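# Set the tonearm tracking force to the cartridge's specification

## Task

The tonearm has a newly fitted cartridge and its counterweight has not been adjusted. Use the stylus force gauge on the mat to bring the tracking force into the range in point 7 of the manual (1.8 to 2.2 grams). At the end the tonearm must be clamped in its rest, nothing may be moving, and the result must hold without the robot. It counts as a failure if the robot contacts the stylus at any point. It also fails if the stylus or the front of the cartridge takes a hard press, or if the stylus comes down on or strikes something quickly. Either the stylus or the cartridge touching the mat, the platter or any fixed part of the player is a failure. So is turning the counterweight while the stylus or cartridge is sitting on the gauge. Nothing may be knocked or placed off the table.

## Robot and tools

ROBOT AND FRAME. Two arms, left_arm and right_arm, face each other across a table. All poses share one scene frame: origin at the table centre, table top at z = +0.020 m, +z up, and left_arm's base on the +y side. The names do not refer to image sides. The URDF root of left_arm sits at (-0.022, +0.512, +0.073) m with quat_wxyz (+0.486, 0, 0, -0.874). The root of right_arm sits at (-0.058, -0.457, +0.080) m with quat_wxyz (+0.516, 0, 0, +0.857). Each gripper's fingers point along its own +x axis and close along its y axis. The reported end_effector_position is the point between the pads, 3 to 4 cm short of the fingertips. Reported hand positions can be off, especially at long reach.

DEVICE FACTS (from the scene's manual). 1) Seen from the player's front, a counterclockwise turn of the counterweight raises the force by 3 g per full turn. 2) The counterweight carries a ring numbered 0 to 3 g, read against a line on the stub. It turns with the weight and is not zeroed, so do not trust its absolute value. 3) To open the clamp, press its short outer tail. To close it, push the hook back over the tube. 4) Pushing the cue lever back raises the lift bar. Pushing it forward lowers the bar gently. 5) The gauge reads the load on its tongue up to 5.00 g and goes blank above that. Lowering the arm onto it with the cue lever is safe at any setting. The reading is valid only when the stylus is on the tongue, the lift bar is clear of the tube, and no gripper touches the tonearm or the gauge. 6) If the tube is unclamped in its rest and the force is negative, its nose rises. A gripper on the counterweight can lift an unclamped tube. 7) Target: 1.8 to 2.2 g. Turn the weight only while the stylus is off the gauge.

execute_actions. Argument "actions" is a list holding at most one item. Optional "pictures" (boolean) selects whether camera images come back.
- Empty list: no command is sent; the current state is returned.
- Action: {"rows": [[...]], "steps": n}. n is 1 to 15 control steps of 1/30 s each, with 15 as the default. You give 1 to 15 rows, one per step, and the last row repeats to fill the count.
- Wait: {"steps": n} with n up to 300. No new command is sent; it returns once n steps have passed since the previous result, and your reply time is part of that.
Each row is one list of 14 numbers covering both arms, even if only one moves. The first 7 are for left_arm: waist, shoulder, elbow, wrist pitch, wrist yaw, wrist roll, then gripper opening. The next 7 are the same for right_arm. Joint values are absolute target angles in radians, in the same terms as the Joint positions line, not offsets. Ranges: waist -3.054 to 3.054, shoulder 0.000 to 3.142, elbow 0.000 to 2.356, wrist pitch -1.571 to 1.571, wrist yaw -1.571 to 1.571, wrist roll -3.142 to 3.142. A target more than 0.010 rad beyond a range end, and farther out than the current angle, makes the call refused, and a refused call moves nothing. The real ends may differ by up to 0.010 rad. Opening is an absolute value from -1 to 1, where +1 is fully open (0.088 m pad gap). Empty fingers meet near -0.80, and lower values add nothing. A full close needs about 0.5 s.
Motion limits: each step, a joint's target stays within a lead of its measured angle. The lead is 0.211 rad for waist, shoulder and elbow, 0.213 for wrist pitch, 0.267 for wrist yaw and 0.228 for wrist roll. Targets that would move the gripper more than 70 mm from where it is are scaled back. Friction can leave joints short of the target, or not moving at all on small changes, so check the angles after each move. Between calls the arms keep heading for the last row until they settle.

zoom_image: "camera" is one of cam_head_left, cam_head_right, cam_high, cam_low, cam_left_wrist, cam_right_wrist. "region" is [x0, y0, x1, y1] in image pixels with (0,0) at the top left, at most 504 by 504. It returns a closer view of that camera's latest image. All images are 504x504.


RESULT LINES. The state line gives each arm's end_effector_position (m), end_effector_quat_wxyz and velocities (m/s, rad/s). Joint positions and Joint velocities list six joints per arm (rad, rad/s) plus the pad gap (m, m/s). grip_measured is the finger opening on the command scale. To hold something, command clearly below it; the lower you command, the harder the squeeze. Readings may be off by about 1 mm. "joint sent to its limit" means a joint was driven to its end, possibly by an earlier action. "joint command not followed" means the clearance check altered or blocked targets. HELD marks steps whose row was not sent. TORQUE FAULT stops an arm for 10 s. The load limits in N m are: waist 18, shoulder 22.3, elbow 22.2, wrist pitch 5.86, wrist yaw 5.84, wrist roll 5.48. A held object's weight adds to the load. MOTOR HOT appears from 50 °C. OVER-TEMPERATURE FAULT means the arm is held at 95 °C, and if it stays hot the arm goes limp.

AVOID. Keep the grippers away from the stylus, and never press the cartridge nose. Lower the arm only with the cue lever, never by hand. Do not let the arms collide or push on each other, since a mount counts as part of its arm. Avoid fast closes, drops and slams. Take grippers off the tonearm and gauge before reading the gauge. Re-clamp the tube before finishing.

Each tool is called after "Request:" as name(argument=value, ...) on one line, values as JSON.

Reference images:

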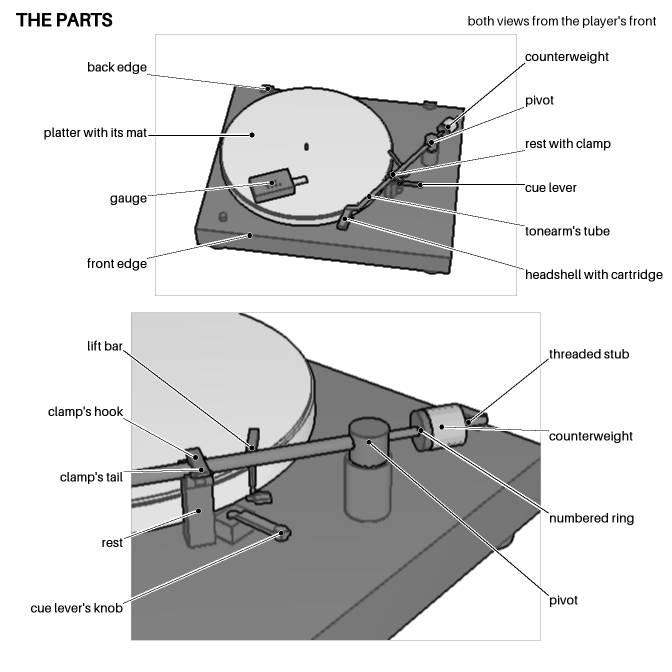

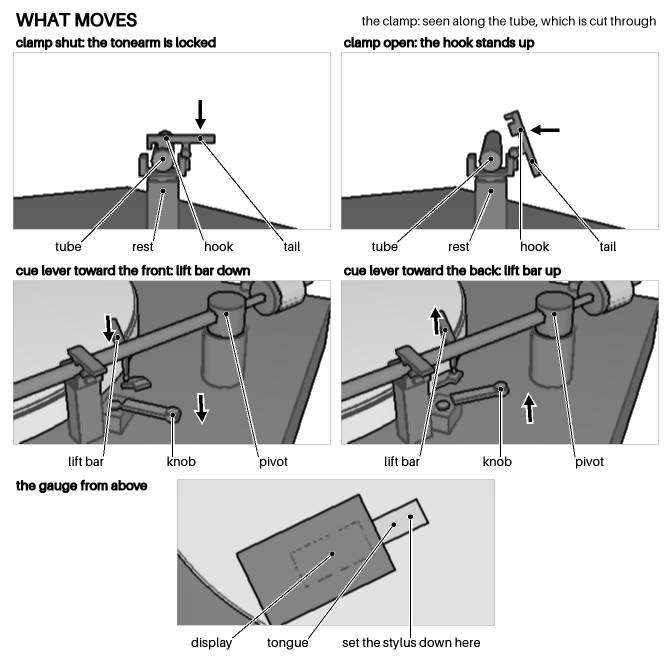

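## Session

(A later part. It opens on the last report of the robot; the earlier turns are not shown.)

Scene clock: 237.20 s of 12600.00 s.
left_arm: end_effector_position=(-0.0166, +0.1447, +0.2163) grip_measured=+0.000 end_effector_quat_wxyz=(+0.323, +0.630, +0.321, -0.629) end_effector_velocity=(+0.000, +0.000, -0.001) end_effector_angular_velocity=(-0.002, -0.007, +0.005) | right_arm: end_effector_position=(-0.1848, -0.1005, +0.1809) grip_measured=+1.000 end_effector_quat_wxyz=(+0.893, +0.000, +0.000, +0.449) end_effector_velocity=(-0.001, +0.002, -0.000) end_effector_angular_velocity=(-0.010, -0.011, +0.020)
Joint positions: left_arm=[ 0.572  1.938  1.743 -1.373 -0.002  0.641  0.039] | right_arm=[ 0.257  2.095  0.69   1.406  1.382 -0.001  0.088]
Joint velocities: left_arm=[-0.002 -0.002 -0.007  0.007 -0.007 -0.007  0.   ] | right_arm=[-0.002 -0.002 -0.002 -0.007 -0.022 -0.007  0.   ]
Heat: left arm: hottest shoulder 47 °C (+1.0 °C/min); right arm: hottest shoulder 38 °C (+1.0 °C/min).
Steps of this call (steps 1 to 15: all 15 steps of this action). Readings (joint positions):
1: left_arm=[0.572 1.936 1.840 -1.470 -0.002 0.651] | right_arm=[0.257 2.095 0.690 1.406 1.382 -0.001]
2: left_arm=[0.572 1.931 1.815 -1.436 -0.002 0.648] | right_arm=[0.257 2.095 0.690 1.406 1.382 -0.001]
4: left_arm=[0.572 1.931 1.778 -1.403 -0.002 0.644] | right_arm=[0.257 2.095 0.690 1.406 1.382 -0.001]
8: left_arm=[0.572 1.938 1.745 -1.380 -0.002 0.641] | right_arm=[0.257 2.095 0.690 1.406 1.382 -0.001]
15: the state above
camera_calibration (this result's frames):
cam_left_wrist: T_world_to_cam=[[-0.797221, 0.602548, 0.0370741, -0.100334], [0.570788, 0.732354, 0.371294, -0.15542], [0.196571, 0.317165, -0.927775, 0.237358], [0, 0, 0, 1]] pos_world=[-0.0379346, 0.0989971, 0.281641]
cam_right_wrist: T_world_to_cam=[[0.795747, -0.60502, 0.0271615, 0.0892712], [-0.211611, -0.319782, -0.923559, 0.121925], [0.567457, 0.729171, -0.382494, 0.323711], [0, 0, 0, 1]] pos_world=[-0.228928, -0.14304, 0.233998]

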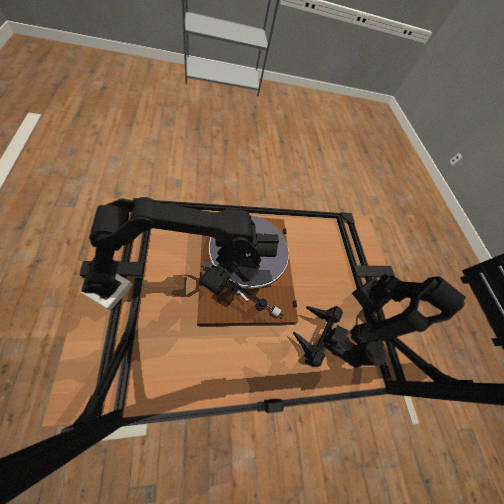

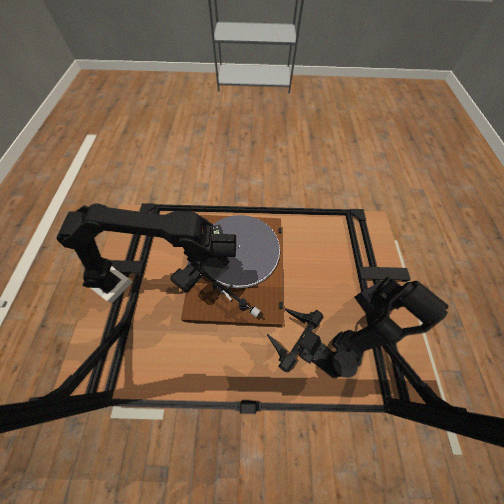

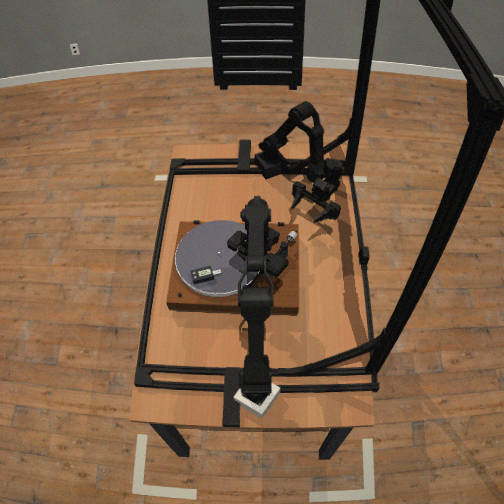

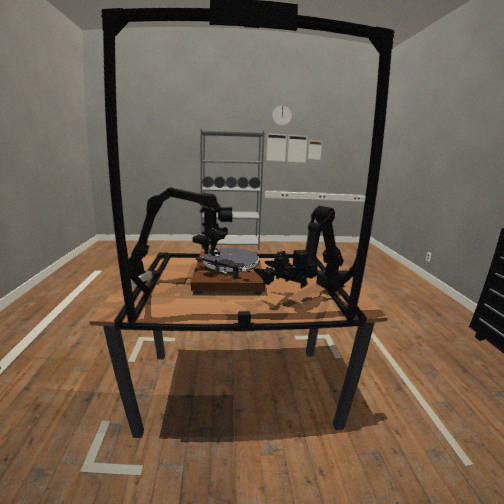

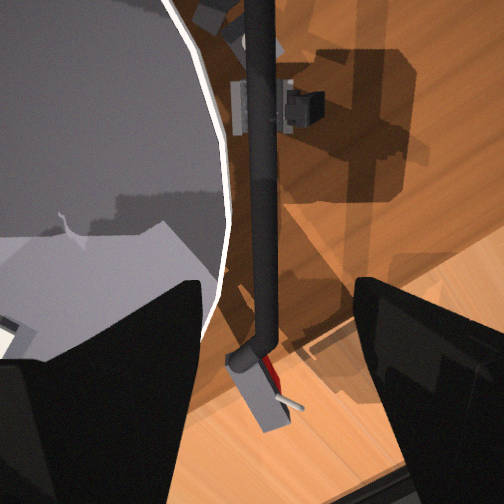

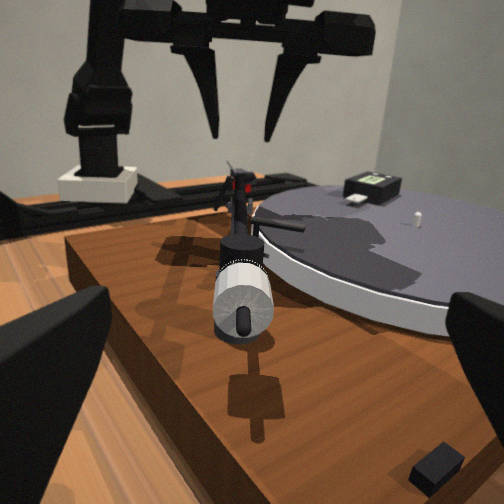

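Request:
execute_actions(actions=[{"rows":[[0.575,1.937,1.70,-1.335,0,0.636,0,0.258,2.099,0.691,1.408,1.38,0,1],[0.578,1.937,1.70,-1.335,0,0.636,0,0.258,2.099,0.691,1.408,1.38,0,1],[0.578,1.939,1.66,-1.293,0,0.636,0,0.258,2.099,0.691,1.408,1.38,0,1],[0.578,1.939,1.66,-1.293,0,0.636,0,0.258,2.099,0.691,1.408,1.38,0,1],[0.578,1.941,1.62,-1.25,0,0.636,0,0.258,2.099,0.691,1.408,1.38,0,1],[0.578,1.941,1.62,-1.25,0,0.636,0,0.258,2.099,0.691,1.408,1.38,0,1],[0.578,1.942,1.59,-1.22,0,0.636,0,0.258,2.099,0.691,1.408,1.38,0,1],[0.578,1.942,1.59,-1.22,0,0.636,0,0.258,2.099,0.691,1.408,1.38,0,1],[0.578,1.943,1.562,-1.192,0,0.636,0,0.258,2.099,0.691,1.408,1.38,0,1]],"steps":15}])

Scene clock: 243.10 s of 12600.00 s.
left_arm: end_effector_position=(-0.0155, +0.1455, +0.1732) grip_measured=+0.000 end_effector_quat_wxyz=(+0.325, +0.629, +0.321, -0.629) end_effector_velocity=(+0.000, -0.006, -0.006) end_effector_angular_velocity=(-0.027, -0.008, +0.020) | right_arm: end_effector_position=(-0.1848, -0.1005, +0.1809) grip_measured=+1.000 end_effector_quat_wxyz=(+0.893, +0.000, +0.000, +0.450) end_effector_velocity=(-0.001, -0.000, -0.000) end_effector_angular_velocity=(-0.010, -0.011, +0.010)
Joint positions: left_arm=[ 0.575  1.939  1.574 -1.199 -0.002  0.641  0.039] | right_arm=[ 0.257  2.095  0.69   1.406  1.381 -0.001  0.088]
Joint velocities: left_arm=[-0.002  0.002 -0.022  0.051 -0.007 -0.022 -0.   ] | right_arm=[ 0.002 -0.002 -0.002 -0.007 -0.007 -0.007  0.   ]
Heat: left arm: hottest shoulder 48 °C (+1.0 °C/min); right arm: hottest shoulder 38 °C (+1.0 °C/min).
Steps of this call (steps 1 to 15: the robot went on to your last target; steps 16 to 90: nothing new was sent; then 2.40 s passed at rest; steps 91 to 105: all 15 steps of this action). Readings (joint positions):
91: left_arm=[0.572 1.938 1.736 -1.362 -0.002 0.641] | right_arm=[0.257 2.095 0.690 1.406 1.381 -0.001]
92: left_arm=[0.572 1.938 1.729 -1.354 -0.002 0.641] | right_arm=[0.257 2.095 0.690 1.406 1.381 -0.001]
94: left_arm=[0.573 1.938 1.703 -1.323 -0.002 0.641] | right_arm=[0.257 2.095 0.690 1.406 1.381 -0.001]
98: left_arm=[0.574 1.938 1.630 -1.255 -0.002 0.641] | right_arm=[0.257 2.095 0.690 1.406 1.381 -0.001]
105: the state above
camera_calibration (this result's frames):
cam_left_wrist: T_world_to_cam=[[-0.799058, 0.600223, 0.0351983, -0.0977014], [0.56853, 0.735222, 0.369084, -0.140727], [0.195654, 0.314931, -0.928729, 0.197441], [0, 0, 0, 1]] pos_world=[-0.0366917, 0.0999279, 0.238748]
cam_right_wrist: T_world_to_cam=[[0.795978, -0.604716, 0.0271616, 0.0894016], [-0.211489, -0.319862, -0.923559, 0.121941], [0.567179, 0.729388, -0.382494, 0.323682], [0, 0, 0, 1]] pos_world=[-0.228958, -0.143023, 0.233998]

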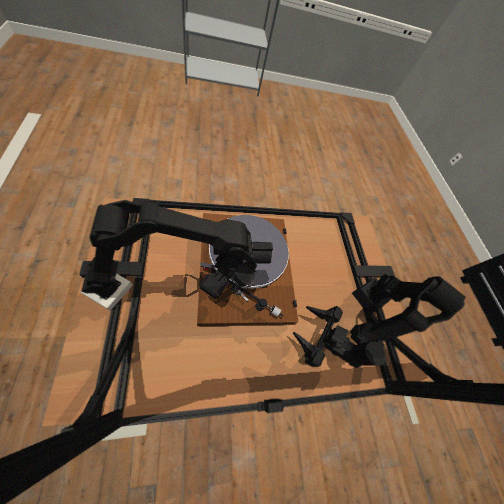

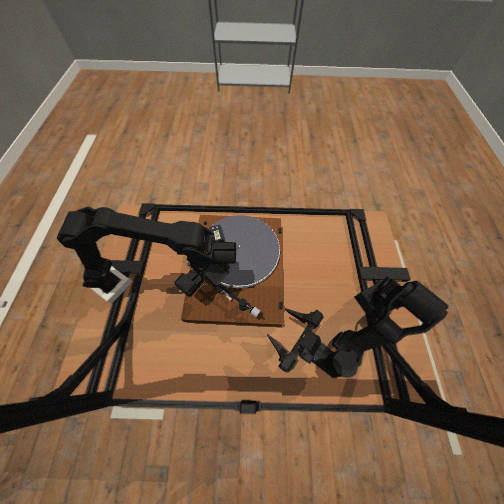

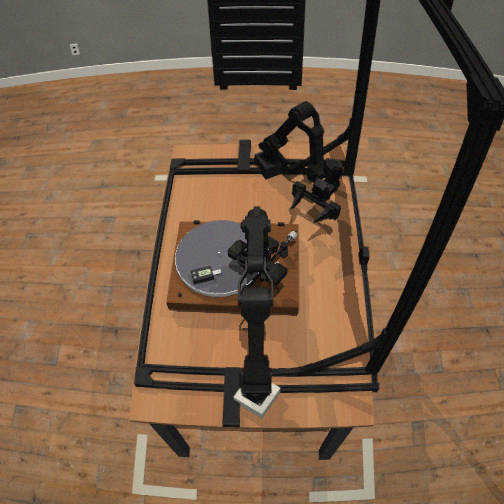

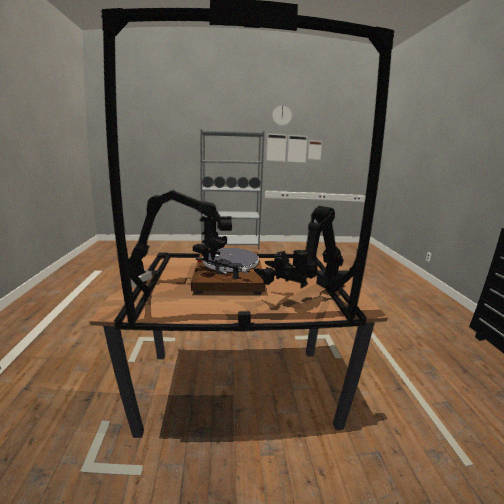

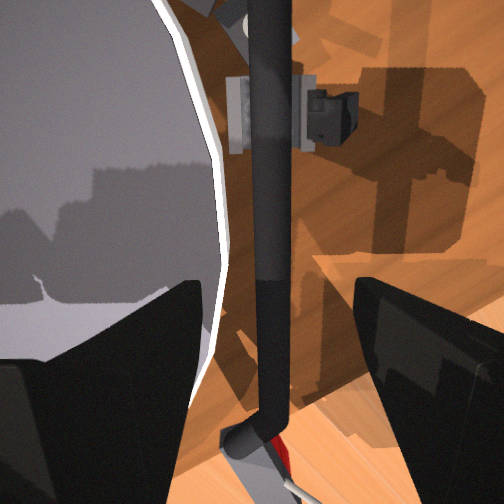

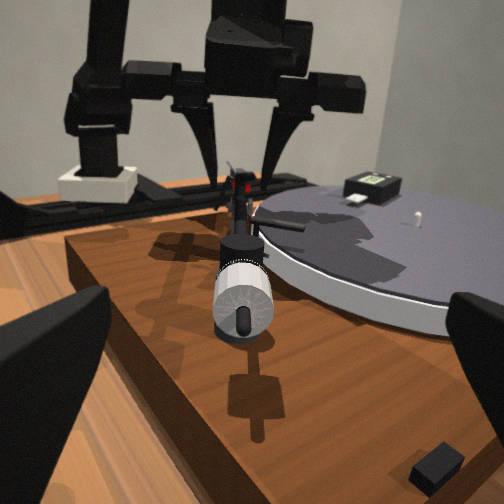

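Request:
execute_actions(actions=[{"rows":[[0.582,1.944,1.55,-1.18,0,0.636,-0.2,0.258,2.099,0.691,1.408,1.38,0,1],[0.582,1.945,1.54,-1.168,0,0.636,-0.3,0.258,2.099,0.691,1.408,1.38,0,1],[0.582,1.945,1.54,-1.168,0,0.636,-0.4,0.258,2.099,0.691,1.408,1.38,0,1],[0.582,1.945,1.54,-1.168,0,0.636,-0.45,0.258,2.099,0.691,1.408,1.38,0,1],[0.582,1.945,1.54,-1.168,0,0.636,-0.5,0.258,2.099,0.691,1.408,1.38,0,1],[0.582,1.945,1.54,-1.168,0,0.636,-0.53,0.258,2.099,0.691,1.408,1.38,0,1],[0.582,1.945,1.54,-1.168,0,0.636,-0.56,0.258,2.099,0.691,1.408,1.38,0,1],[0.582,1.945,1.54,-1.168,0,0.636,-0.59,0.258,2.099,0.691,1.408,1.38,0,1],[0.582,1.945,1.54,-1.168,0,0.636,-0.62,0.258,2.099,0.691,1.408,1.38,0,1],[0.582,1.945,1.54,-1.168,0,0.636,-0.65,0.258,2.099,0.691,1.408,1.38,0,1],[0.582,1.945,1.54,-1.168,0,0.636,-0.68,0.258,2.099,0.691,1.408,1.38,0,1],[0.582,1.945,1.54,-1.168,0,0.636,-0.71,0.258,2.099,0.691,1.408,1.38,0,1]],"steps":15}])

Scene clock: 250.77 s of 12600.00 s.
left_arm: end_effector_position=(-0.0138, +0.1453, +0.1671) grip_measured=-0.624 end_effector_quat_wxyz=(+0.328, +0.627, +0.321, -0.629) end_effector_velocity=(+0.000, -0.001, +0.000) end_effector_angular_velocity=(-0.007, -0.007, +0.020) | right_arm: end_effector_position=(-0.1848, -0.1005, +0.1808) grip_measured=+1.000 end_effector_quat_wxyz=(+0.893, +0.000, -0.000, +0.450) end_effector_velocity=(-0.002, +0.001, -0.001) end_effector_angular_velocity=(-0.001, +0.001, +0.010)
Joint positions: left_arm=[ 0.579  1.94   1.55  -1.17  -0.002  0.639  0.008] | right_arm=[ 0.257  2.095  0.69   1.406  1.381 -0.001  0.088]
Joint velocities: left_arm=[-0.002 -0.002 -0.002  0.007 -0.007 -0.022 -0.   ] | right_arm=[ 0.002  0.002  0.002 -0.007 -0.007  0.007  0.   ]
Heat: left arm: hottest shoulder 48 °C (+1.0 °C/min); right arm: hottest shoulder 38 °C (+1.0 °C/min).
Steps of this call (steps 1 to 15: the robot went on to your last target; steps 16 to 90: nothing new was sent; then 4.17 s passed at rest; steps 91 to 105: all 15 steps of this action). Readings (joint positions):
91: left_arm=[0.575 1.939 1.569 -1.191 -0.002 0.640] | right_arm=[0.257 2.095 0.690 1.406 1.381 -0.001]
92: left_arm=[0.576 1.939 1.565 -1.184 -0.002 0.640] | right_arm=[0.257 2.095 0.690 1.406 1.381 -0.001]
94: left_arm=[0.577 1.940 1.557 -1.176 -0.002 0.640] | right_arm=[0.257 2.095 0.690 1.406 1.381 -0.001]
98: left_arm=[0.579 1.940 1.550 -1.172 -0.002 0.640] | right_arm=[0.257 2.095 0.690 1.406 1.381 -0.001]
105: the state above
camera_calibration (this result's frames):
cam_left_wrist: T_world_to_cam=[[-0.802483, 0.595796, 0.0323923, -0.0949482], [0.564277, 0.740145, 0.365754, -0.139484], [0.19394, 0.311789, -0.930148, 0.192157], [0, 0, 0, 1]] pos_world=[-0.0347535, 0.0998956, 0.232827]
cam_right_wrist: T_world_to_cam=[[0.795971, -0.604709, 0.027537, 0.0893355], [-0.21125, -0.320121, -0.923524, 0.121837], [0.567278, 0.72928, -0.382552, 0.323653], [0, 0, 0, 1]] pos_world=[-0.228971, -0.143009, 0.233873]

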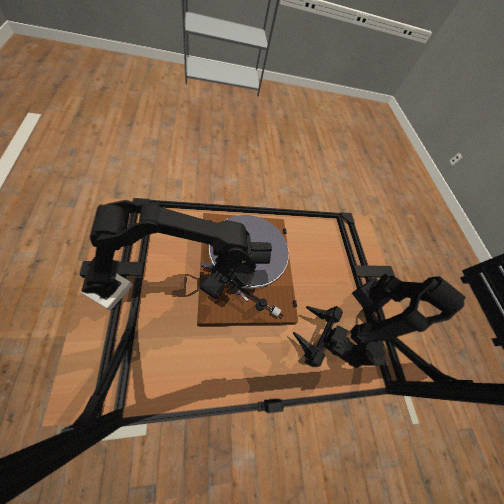

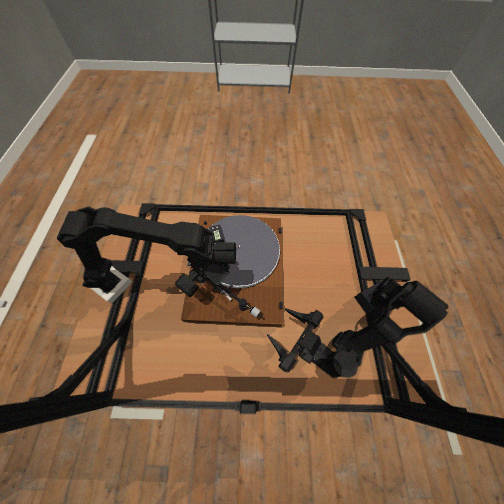

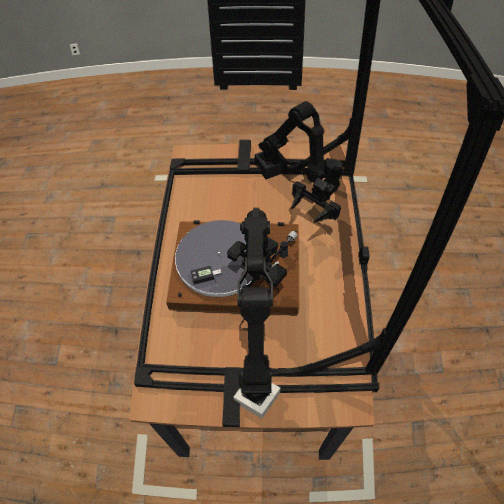

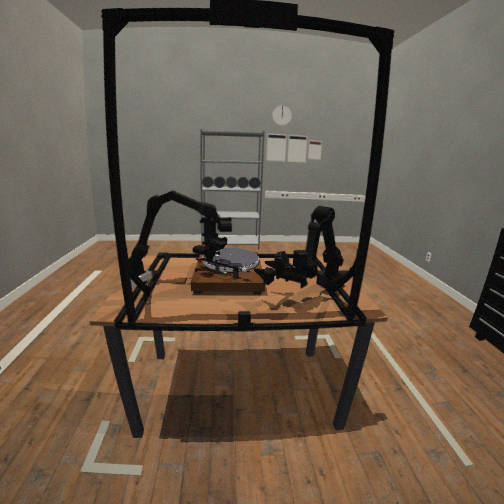

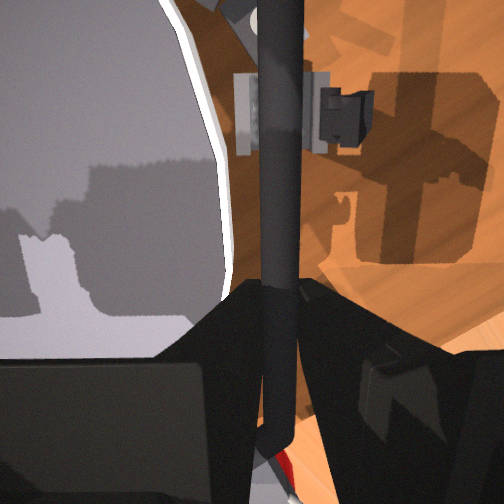

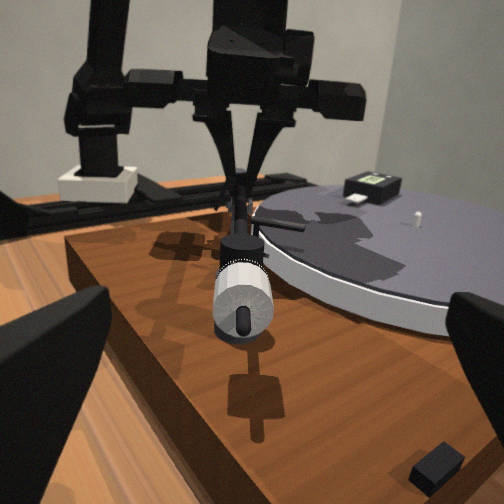

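Request:
execute_actions(actions=[{"rows":[[0.58,1.94,1.555,-1.174,0,0.639,-0.71,0.258,2.099,0.691,1.408,1.38,0,1],[0.58,1.94,1.56,-1.178,0,0.639,-0.71,0.258,2.099,0.691,1.408,1.38,0,1],[0.58,1.94,1.565,-1.182,0,0.639,-0.71,0.258,2.099,0.691,1.408,1.38,0,1],[0.58,1.94,1.57,-1.186,0,0.639,-0.71,0.258,2.099,0.691,1.408,1.38,0,1],[0.58,1.94,1.575,-1.19,0,0.639,-0.71,0.258,2.099,0.691,1.408,1.38,0,1],[0.58,1.94,1.58,-1.195,0,0.639,-0.71,0.258,2.099,0.691,1.408,1.38,0,1],[0.58,1.94,1.585,-1.20,0,0.639,-0.71,0.258,2.099,0.691,1.408,1.38,0,1],[0.58,1.94,1.59,-1.205,0,0.639,-0.71,0.258,2.099,0.691,1.408,1.38,0,1],[0.58,1.94,1.595,-1.21,0,0.639,-0.71,0.258,2.099,0.691,1.408,1.38,0,1],[0.58,1.94,1.60,-1.215,0,0.639,-0.71,0.258,2.099,0.691,1.408,1.38,0,1],[0.58,1.94,1.605,-1.22,0,0.639,-0.71,0.258,2.099,0.691,1.408,1.38,0,1],[0.58,1.94,1.61,-1.224,0,0.639,-0.71,0.258,2.099,0.691,1.408,1.38,0,1]],"steps":15}])

Request:
zoom_image(camera="cam_right_wrist", region=[150, 150, 320, 300])

Request:
zoom_image(camera="cam_low", region=[190, 235, 260, 285])

Scene clock: 259.40 s of 12600.00 s.
left_arm: end_effector_position=(-0.0139, +0.1447, +0.1755) grip_measured=-0.624 end_effector_quat_wxyz=(+0.326, +0.628, +0.324, -0.628) end_effector_velocity=(+0.005, +0.001, +0.011) end_effector_angular_velocity=(+0.008, -0.036, +0.020) | right_arm: end_effector_position=(-0.1848, -0.1005, +0.1808) grip_measured=+1.000 end_effector_quat_wxyz=(+0.893, +0.000, -0.000, +0.450) end_effector_velocity=(+0.002, +0.001, -0.002) end_effector_angular_velocity=(-0.021, -0.021, -0.000)
Joint positions: left_arm=[ 0.579  1.945  1.591 -1.215 -0.002  0.638  0.008] | right_arm=[ 0.257  2.095  0.69   1.406  1.381 -0.001  0.088]
Joint velocities: left_arm=[-0.002 -0.002  0.042 -0.051 -0.037 -0.022 -0.   ] | right_arm=[-0.007 -0.002 -0.002 -0.022 -0.007 -0.007  0.   ]
Heat: left arm: hottest shoulder 48 °C (+1.0 °C/min); right arm: hottest shoulder 38 °C (+0.0 °C/min).
Steps of this call (steps 1 to 15: the robot went on to your last target; steps 16 to 90: nothing new was sent; then 5.13 s passed at rest; steps 91 to 105: all 15 steps of this action). Readings (joint positions):
91: left_arm=[0.580 1.940 1.549 -1.169 -0.002 0.638] | right_arm=[0.257 2.095 0.690 1.406 1.381 -0.001]
92: left_arm=[0.580 1.940 1.549 -1.169 -0.002 0.638] | right_arm=[0.257 2.095 0.690 1.406 1.381 -0.001]
94: left_arm=[0.580 1.940 1.551 -1.171 -0.002 0.638] | right_arm=[0.257 2.095 0.690 1.406 1.381 -0.001]
98: left_arm=[0.580 1.942 1.565 -1.186 -0.002 0.638] | right_arm=[0.257 2.095 0.690 1.406 1.381 -0.001]
105: the state above
camera_calibration (this result's frames):
cam_left_wrist: T_world_to_cam=[[-0.802929, 0.594861, 0.0380119, -0.0958203], [0.563793, 0.737198, 0.372393, -0.142787], [0.1935, 0.320436, -0.927296, 0.19843], [0, 0, 0, 1]] pos_world=[-0.034831, 0.0986777, 0.240818]
cam_right_wrist: T_world_to_cam=[[0.795971, -0.604709, 0.027537, 0.0893355], [-0.21125, -0.320121, -0.923524, 0.121837], [0.567278, 0.72928, -0.382552, 0.323653], [0, 0, 0, 1]] pos_world=[-0.228971, -0.143009, 0.233873]

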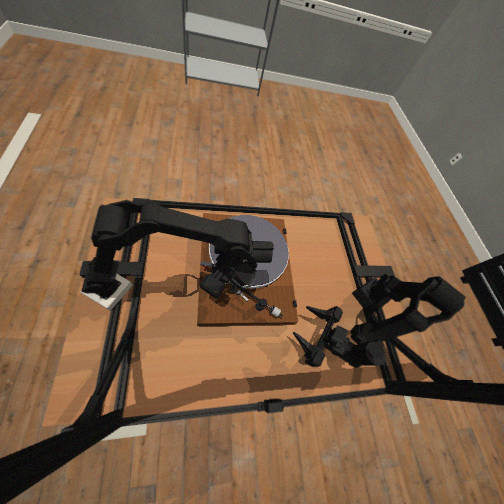

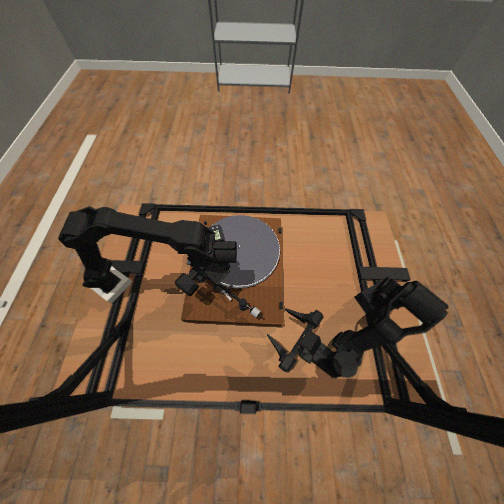

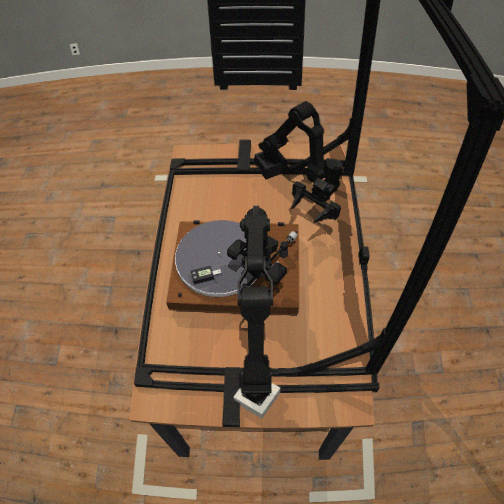

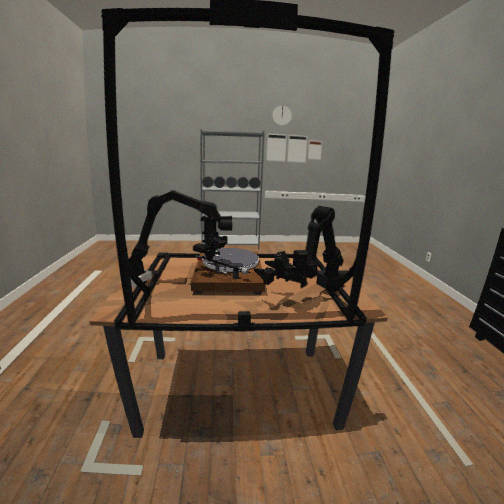

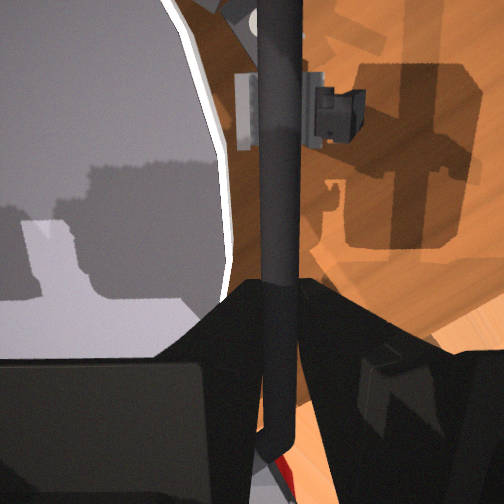

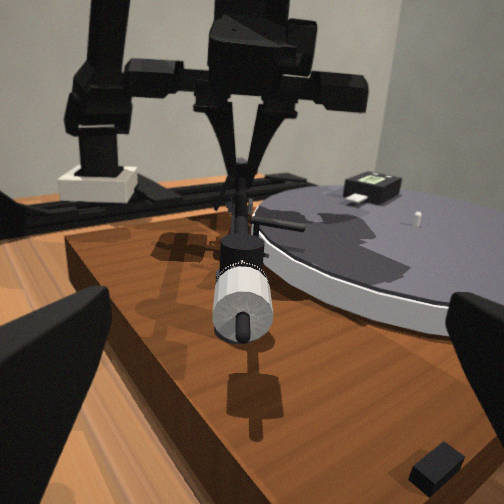

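Region (150, 150, 320, 300) of cam_right_wrist's 504x504 image, scaled by 2.965, with more detail than that image has; it fills the top 445 rows of this view, and the rest is white.

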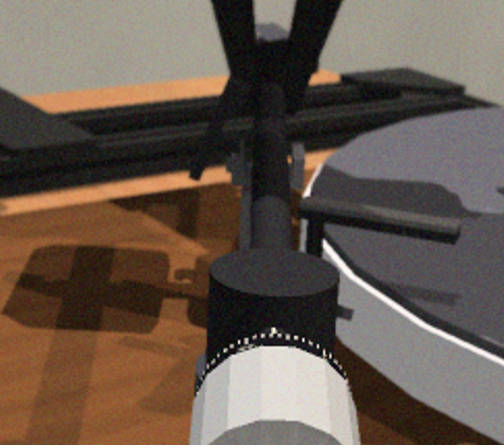

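Region (190, 235, 260, 285) of cam_low's 504x504 image, scaled by 7.200, with more detail than that image has; it fills the top 360 rows of this view, and the rest is white.

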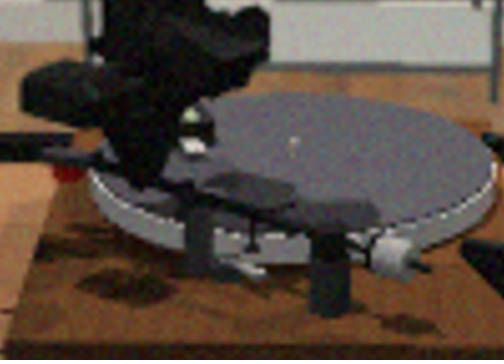

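Request:
execute_actions(actions=[{"rows":[[0.58,1.938,1.614,-1.229,0,0.639,-0.71,0.258,2.099,0.691,1.408,1.38,0,1],[0.58,1.936,1.618,-1.234,0,0.639,-0.71,0.258,2.099,0.691,1.408,1.38,0,1],[0.58,1.934,1.622,-1.239,0,0.639,-0.71,0.258,2.099,0.691,1.408,1.38,0,1],[0.58,1.932,1.626,-1.244,0,0.639,-0.71,0.258,2.099,0.691,1.408,1.38,0,1],[0.58,1.93,1.63,-1.249,0,0.639,-0.71,0.258,2.099,0.691,1.408,1.38,0,1]],"steps":15}])

Request:
zoom_image(camera="cam_low", region=[190, 235, 260, 285])

Scene clock: 263.57 s of 12600.00 s.
left_arm: end_effector_position=(-0.0139, +0.1444, +0.1816) grip_measured=-0.624 end_effector_quat_wxyz=(+0.325, +0.629, +0.325, -0.627) end_effector_velocity=(-0.002, +0.004, +0.001) end_effector_angular_velocity=(+0.017, +0.008, +0.020) | right_arm: end_effector_position=(-0.1849, -0.1005, +0.1807) grip_measured=+1.000 end_effector_quat_wxyz=(+0.893, +0.000, +0.000, +0.450) end_effector_velocity=(+0.004, -0.000, -0.003) end_effector_angular_velocity=(-0.024, -0.024, -0.015)
Joint positions: left_arm=[ 0.579  1.945  1.616 -1.241 -0.002  0.638  0.008] | right_arm=[ 0.257  2.096  0.69   1.406  1.381 -0.001  0.088]
Joint velocities: left_arm=[-0.002 -0.002  0.002 -0.022  0.007 -0.022 -0.   ] | right_arm=[-0.007  0.002 -0.002 -0.022  0.007 -0.007  0.   ]
Heat: left arm: hottest shoulder 48 °C (+1.0 °C/min); right arm: hottest shoulder 38 °C (+0.0 °C/min).
Steps of this call (steps 1 to 15: the robot went on to your last target; steps 16 to 90: nothing new was sent; then 0.67 s passed at rest; steps 91 to 105: all 15 steps of this action). Readings (joint positions):
91: left_arm=[0.580 1.945 1.598 -1.223 -0.002 0.638] | right_arm=[0.257 2.096 0.690 1.406 1.381 -0.001]
92: left_arm=[0.580 1.945 1.600 -1.224 -0.002 0.638] | right_arm=[0.257 2.096 0.690 1.406 1.381 -0.001]
94: left_arm=[0.580 1.945 1.604 -1.229 -0.002 0.638] | right_arm=[0.257 2.096 0.690 1.406 1.381 -0.001]
98: left_arm=[0.579 1.945 1.612 -1.238 -0.002 0.638] | right_arm=[0.257 2.096 0.690 1.406 1.381 -0.001]
105: the state above
camera_calibration (this result's frames):
cam_left_wrist: T_world_to_cam=[[-0.802928, 0.594802, 0.0389468, -0.0960352], [0.563806, 0.736629, 0.373498, -0.144974], [0.193468, 0.32185, -0.926813, 0.203911], [0, 0, 0, 1]] pos_world=[-0.0348222, 0.0982855, 0.246875]
cam_right_wrist: T_world_to_cam=[[0.796203, -0.604403, 0.027531, 0.0894914], [-0.211173, -0.320251, -0.923496, 0.121673], [0.566981, 0.729476, -0.382618, 0.323694], [0, 0, 0, 1]] pos_world=[-0.229088, -0.143072, 0.233753]

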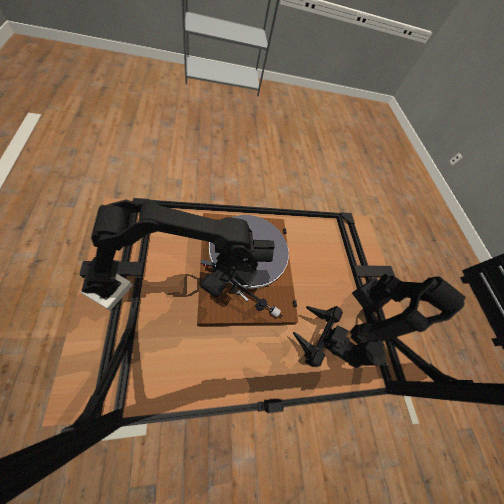

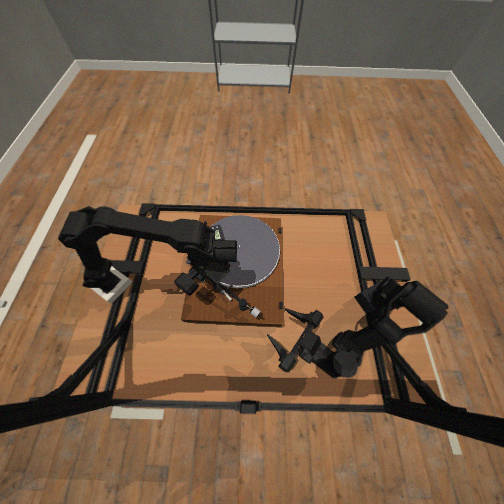

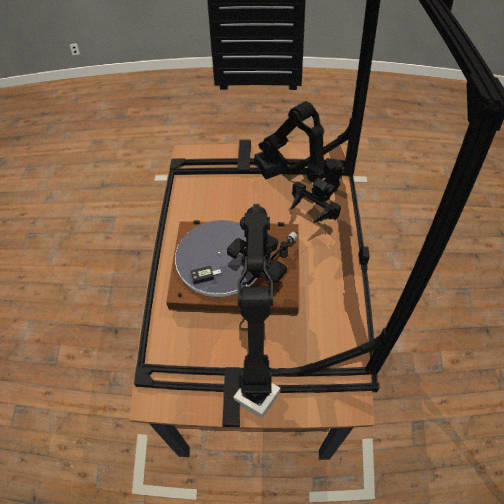

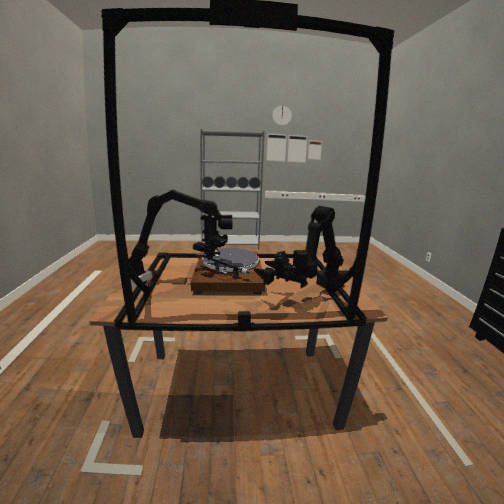

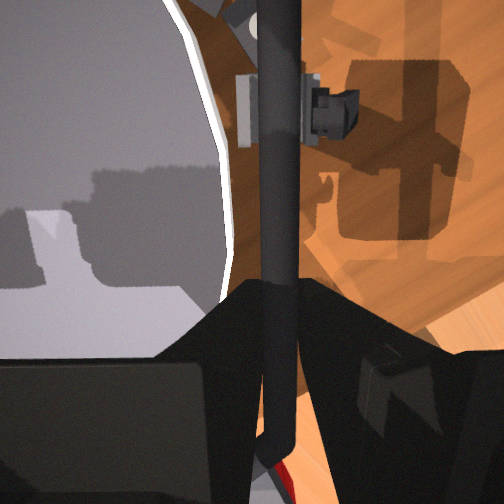

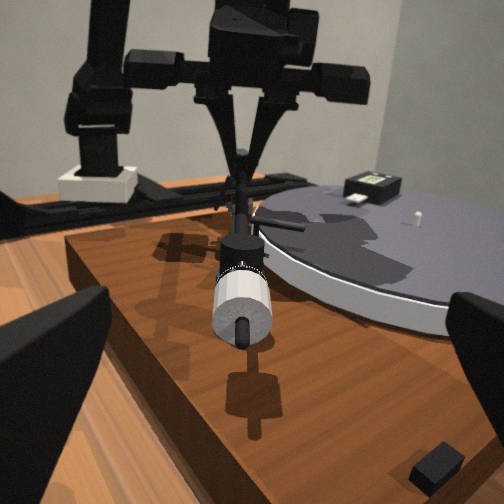

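Region (190, 235, 260, 285) of cam_low's 504x504 image, scaled by 7.200, with more detail than that image has; it fills the top 360 rows of this view, and the rest is white.

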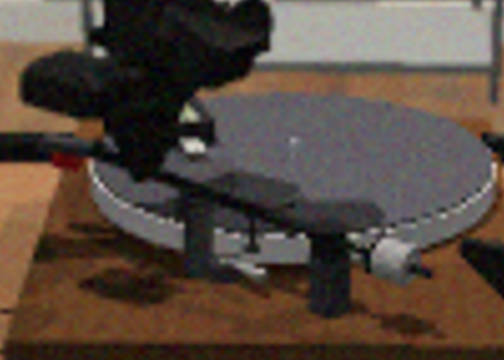

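Request:
execute_actions(actions=[{"rows":[[0.583,1.950,1.630,-1.243,0,0.654,-0.71,0.258,2.099,0.691,1.408,1.38,0,1],[0.586,1.955,1.633,-1.245,0,0.669,-0.71,0.258,2.099,0.691,1.408,1.38,0,1],[0.590,1.960,1.640,-1.247,0,0.685,-0.71,0.258,2.099,0.691,1.408,1.38,0,1],[0.593,1.966,1.647,-1.249,0,0.700,-0.71,0.258,2.099,0.691,1.408,1.38,0,1],[0.597,1.971,1.654,-1.251,0,0.716,-0.71,0.258,2.099,0.691,1.408,1.38,0,1],[0.600,1.976,1.661,-1.254,0,0.732,-0.71,0.258,2.099,0.691,1.408,1.38,0,1],[0.603,1.982,1.668,-1.256,0,0.747,-0.71,0.258,2.099,0.691,1.408,1.38,0,1],[0.607,1.987,1.675,-1.258,0,0.763,-0.71,0.258,2.099,0.691,1.408,1.38,0,1],[0.610,1.992,1.682,-1.260,0,0.779,-0.71,0.258,2.099,0.691,1.408,1.38,0,1],[0.614,1.998,1.690,-1.262,0,0.794,-0.71,0.258,2.099,0.691,1.408,1.38,0,1],[0.617,2.003,1.698,-1.264,0,0.810,-0.71,0.258,2.099,0.691,1.408,1.38,0,1],[0.621,2.008,1.706,-1.266,0,0.826,-0.71,0.258,2.099,0.691,1.408,1.38,0,1],[0.624,2.014,1.714,-1.268,0,0.841,-0.71,0.258,2.099,0.691,1.408,1.38,0,1],[0.628,2.019,1.722,-1.270,0,0.857,-0.71,0.258,2.099,0.691,1.408,1.38,0,1],[0.631,2.024,1.730,-1.273,0,0.873,-0.71,0.258,2.099,0.691,1.408,1.38,0,1]],"steps":15}], pictures=false)

Request:
execute_actions(actions=[{"steps":10}])

Request:
zoom_image(camera="cam_right_wrist", region=[190, 130, 420, 300])

Scene clock: 274.50 s of 12600.00 s.
left_arm: end_effector_position=(+0.0032, +0.1304, +0.1831) grip_measured=-0.624 end_effector_quat_wxyz=(+0.279, +0.651, +0.276, -0.650) end_effector_velocity=(+0.040, -0.037, +0.002) end_effector_angular_velocity=(-0.007, +0.005, -0.361) | right_arm: end_effector_position=(-0.1849, -0.1005, +0.1807) grip_measured=+1.000 end_effector_quat_wxyz=(+0.893, +0.000, +0.000, +0.450) end_effector_velocity=(+0.001, +0.000, +0.001) end_effector_angular_velocity=(-0.015, -0.019, -0.010)
Joint positions: left_arm=[ 0.623  2.001  1.699 -1.266 -0.002  0.83   0.008] | right_arm=[ 0.257  2.096  0.69   1.407  1.381 -0.001  0.088]
Joint velocities: left_arm=[ 0.1    0.154  0.227 -0.066  0.007  0.462  0.   ] | right_arm=[-0.002 -0.002  0.002 -0.007  0.007 -0.022  0.   ]
Heat: left arm: hottest shoulder 50 °C (+3.0 °C/min); right arm: hottest shoulder 39 °C (+1.0 °C/min). Fold the left arm in close to its base before you think long.
MOTOR HOT: a motor of the left arm reached 50 °C. Now the hottest motor of the left arm, joint 2 (shoulder), reports 50 °C. The temperature limit of the motors' drives, at which the controller stops that arm, is 95 °C. To cool a motor, set the load down, stop pushing, or move to a pose that needs little force.
Steps of this call (steps 1 to 15: the robot went on to your last target; steps 16 to 90: nothing new was sent; then 7.43 s passed at rest; steps 91 to 105: all 15 steps of this action). Readings (joint positions):
91: left_arm=[0.579 1.944 1.619 -1.245 -0.002 0.638] | right_arm=[0.257 2.096 0.690 1.407 1.381 -0.001]
92: left_arm=[0.580 1.944 1.619 -1.245 -0.002 0.642] | right_arm=[0.257 2.096 0.690 1.407 1.381 -0.001]
94: left_arm=[0.585 1.948 1.625 -1.245 -0.002 0.663] | right_arm=[0.257 2.096 0.690 1.407 1.381 -0.001]
98: left_arm=[0.598 1.965 1.648 -1.251 -0.002 0.721] | right_arm=[0.257 2.096 0.690 1.407 1.381 -0.001]
105: the state above

Scene clock: 274.83 s of 12600.00 s.
left_arm: end_effector_position=(+0.0065, +0.1273, +0.1830) grip_measured=-0.624 end_effector_quat_wxyz=(+0.270, +0.654, +0.267, -0.654) end_effector_velocity=(-0.002, +0.004, -0.000) end_effector_angular_velocity=(+0.021, +0.009, -0.010) | right_arm: end_effector_position=(-0.1849, -0.1005, +0.1807) grip_measured=+1.000 end_effector_quat_wxyz=(+0.893, +0.000, +0.000, +0.450) end_effector_velocity=(-0.001, -0.000, +0.001) end_effector_angular_velocity=(-0.006, -0.008, +0.010)
Joint positions: left_arm=[ 0.631  2.014  1.718 -1.271 -0.002  0.866  0.008] | right_arm=[ 0.257  2.096  0.69   1.407  1.381 -0.001  0.088]
Joint velocities: left_arm=[-0.002  0.002  0.002 -0.022  0.007  0.007 -0.   ] | right_arm=[ 0.002 -0.007 -0.002 -0.007 -0.007 -0.007  0.   ]
Heat: left arm: hottest shoulder 50 °C (+3.0 °C/min); right arm: hottest shoulder 39 °C (+1.0 °C/min). Fold the left arm in close to its base before you think long.
MOTOR HOT: still on. Now the hottest motor of the left arm, joint 2 (shoulder), reports 50 °C; a drive's own limit is 95 °C.
Steps of this call (steps 1 to 10: the robot went on to your last target). Readings (joint positions):
1: left_arm=[0.626 2.005 1.706 -1.268 -0.002 0.843] | right_arm=[0.257 2.096 0.690 1.407 1.381 -0.001]
2: left_arm=[0.628 2.008 1.710 -1.269 -0.002 0.852] | right_arm=[0.257 2.096 0.690 1.407 1.381 -0.001]
4: left_arm=[0.629 2.011 1.714 -1.270 -0.002 0.860] | right_arm=[0.257 2.096 0.690 1.407 1.381 -0.001]
8: left_arm=[0.631 2.013 1.717 -1.271 -0.002 0.865] | right_arm=[0.257 2.096 0.690 1.407 1.381 -0.001]
10: the state above
camera_calibration (this result's frames):
cam_left_wrist: T_world_to_cam=[[-0.686491, 0.726247, 0.0359979, -0.0864932], [0.68388, 0.628039, 0.371316, -0.130952], [0.247059, 0.279524, -0.927808, 0.21197], [0, 0, 0, 1]] pos_world=[-0.0221904, 0.0858078, 0.248406]
cam_right_wrist: T_world_to_cam=[[0.79621, -0.604411, 0.0271556, 0.0895587], [-0.211411, -0.319992, -0.923531, 0.121696], [0.566882, 0.729584, -0.38256, 0.32369], [0, 0, 0, 1]] pos_world=[-0.229074, -0.143087, 0.233789]

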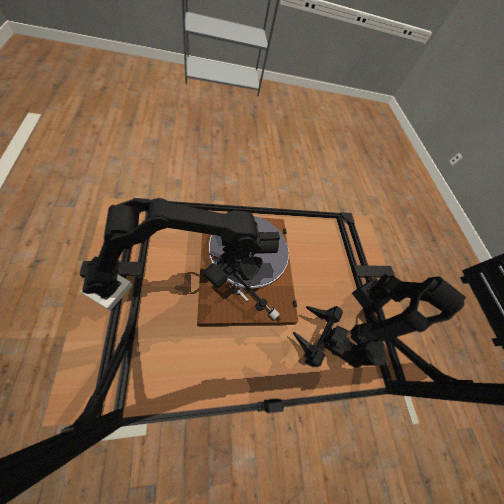

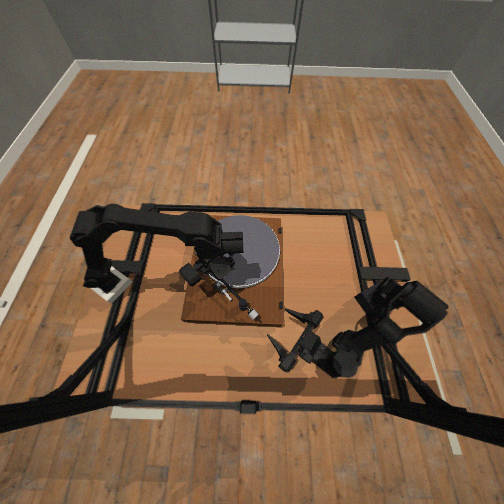

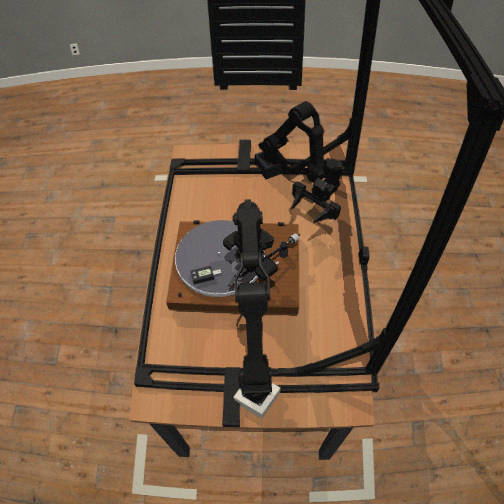

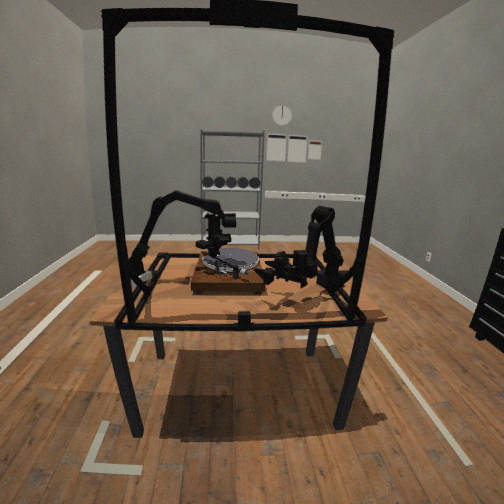

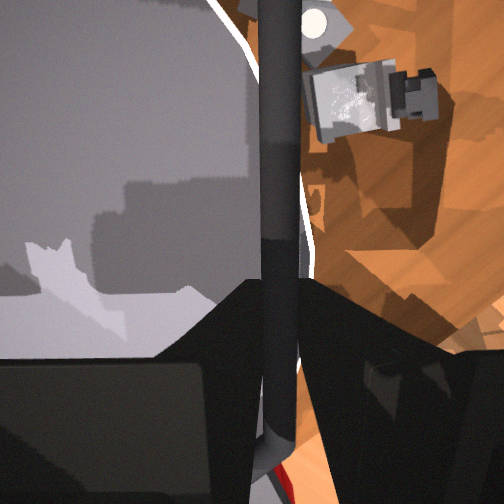

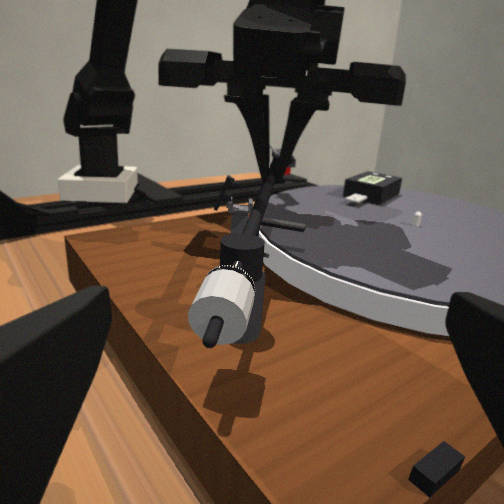

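Region (190, 130, 420, 300) of cam_right_wrist's 504x504 image, scaled by 2.191, with more detail than that image has; it fills the top 373 rows of this view, and the rest is white.

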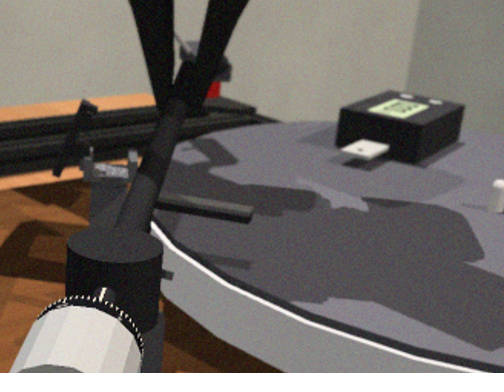

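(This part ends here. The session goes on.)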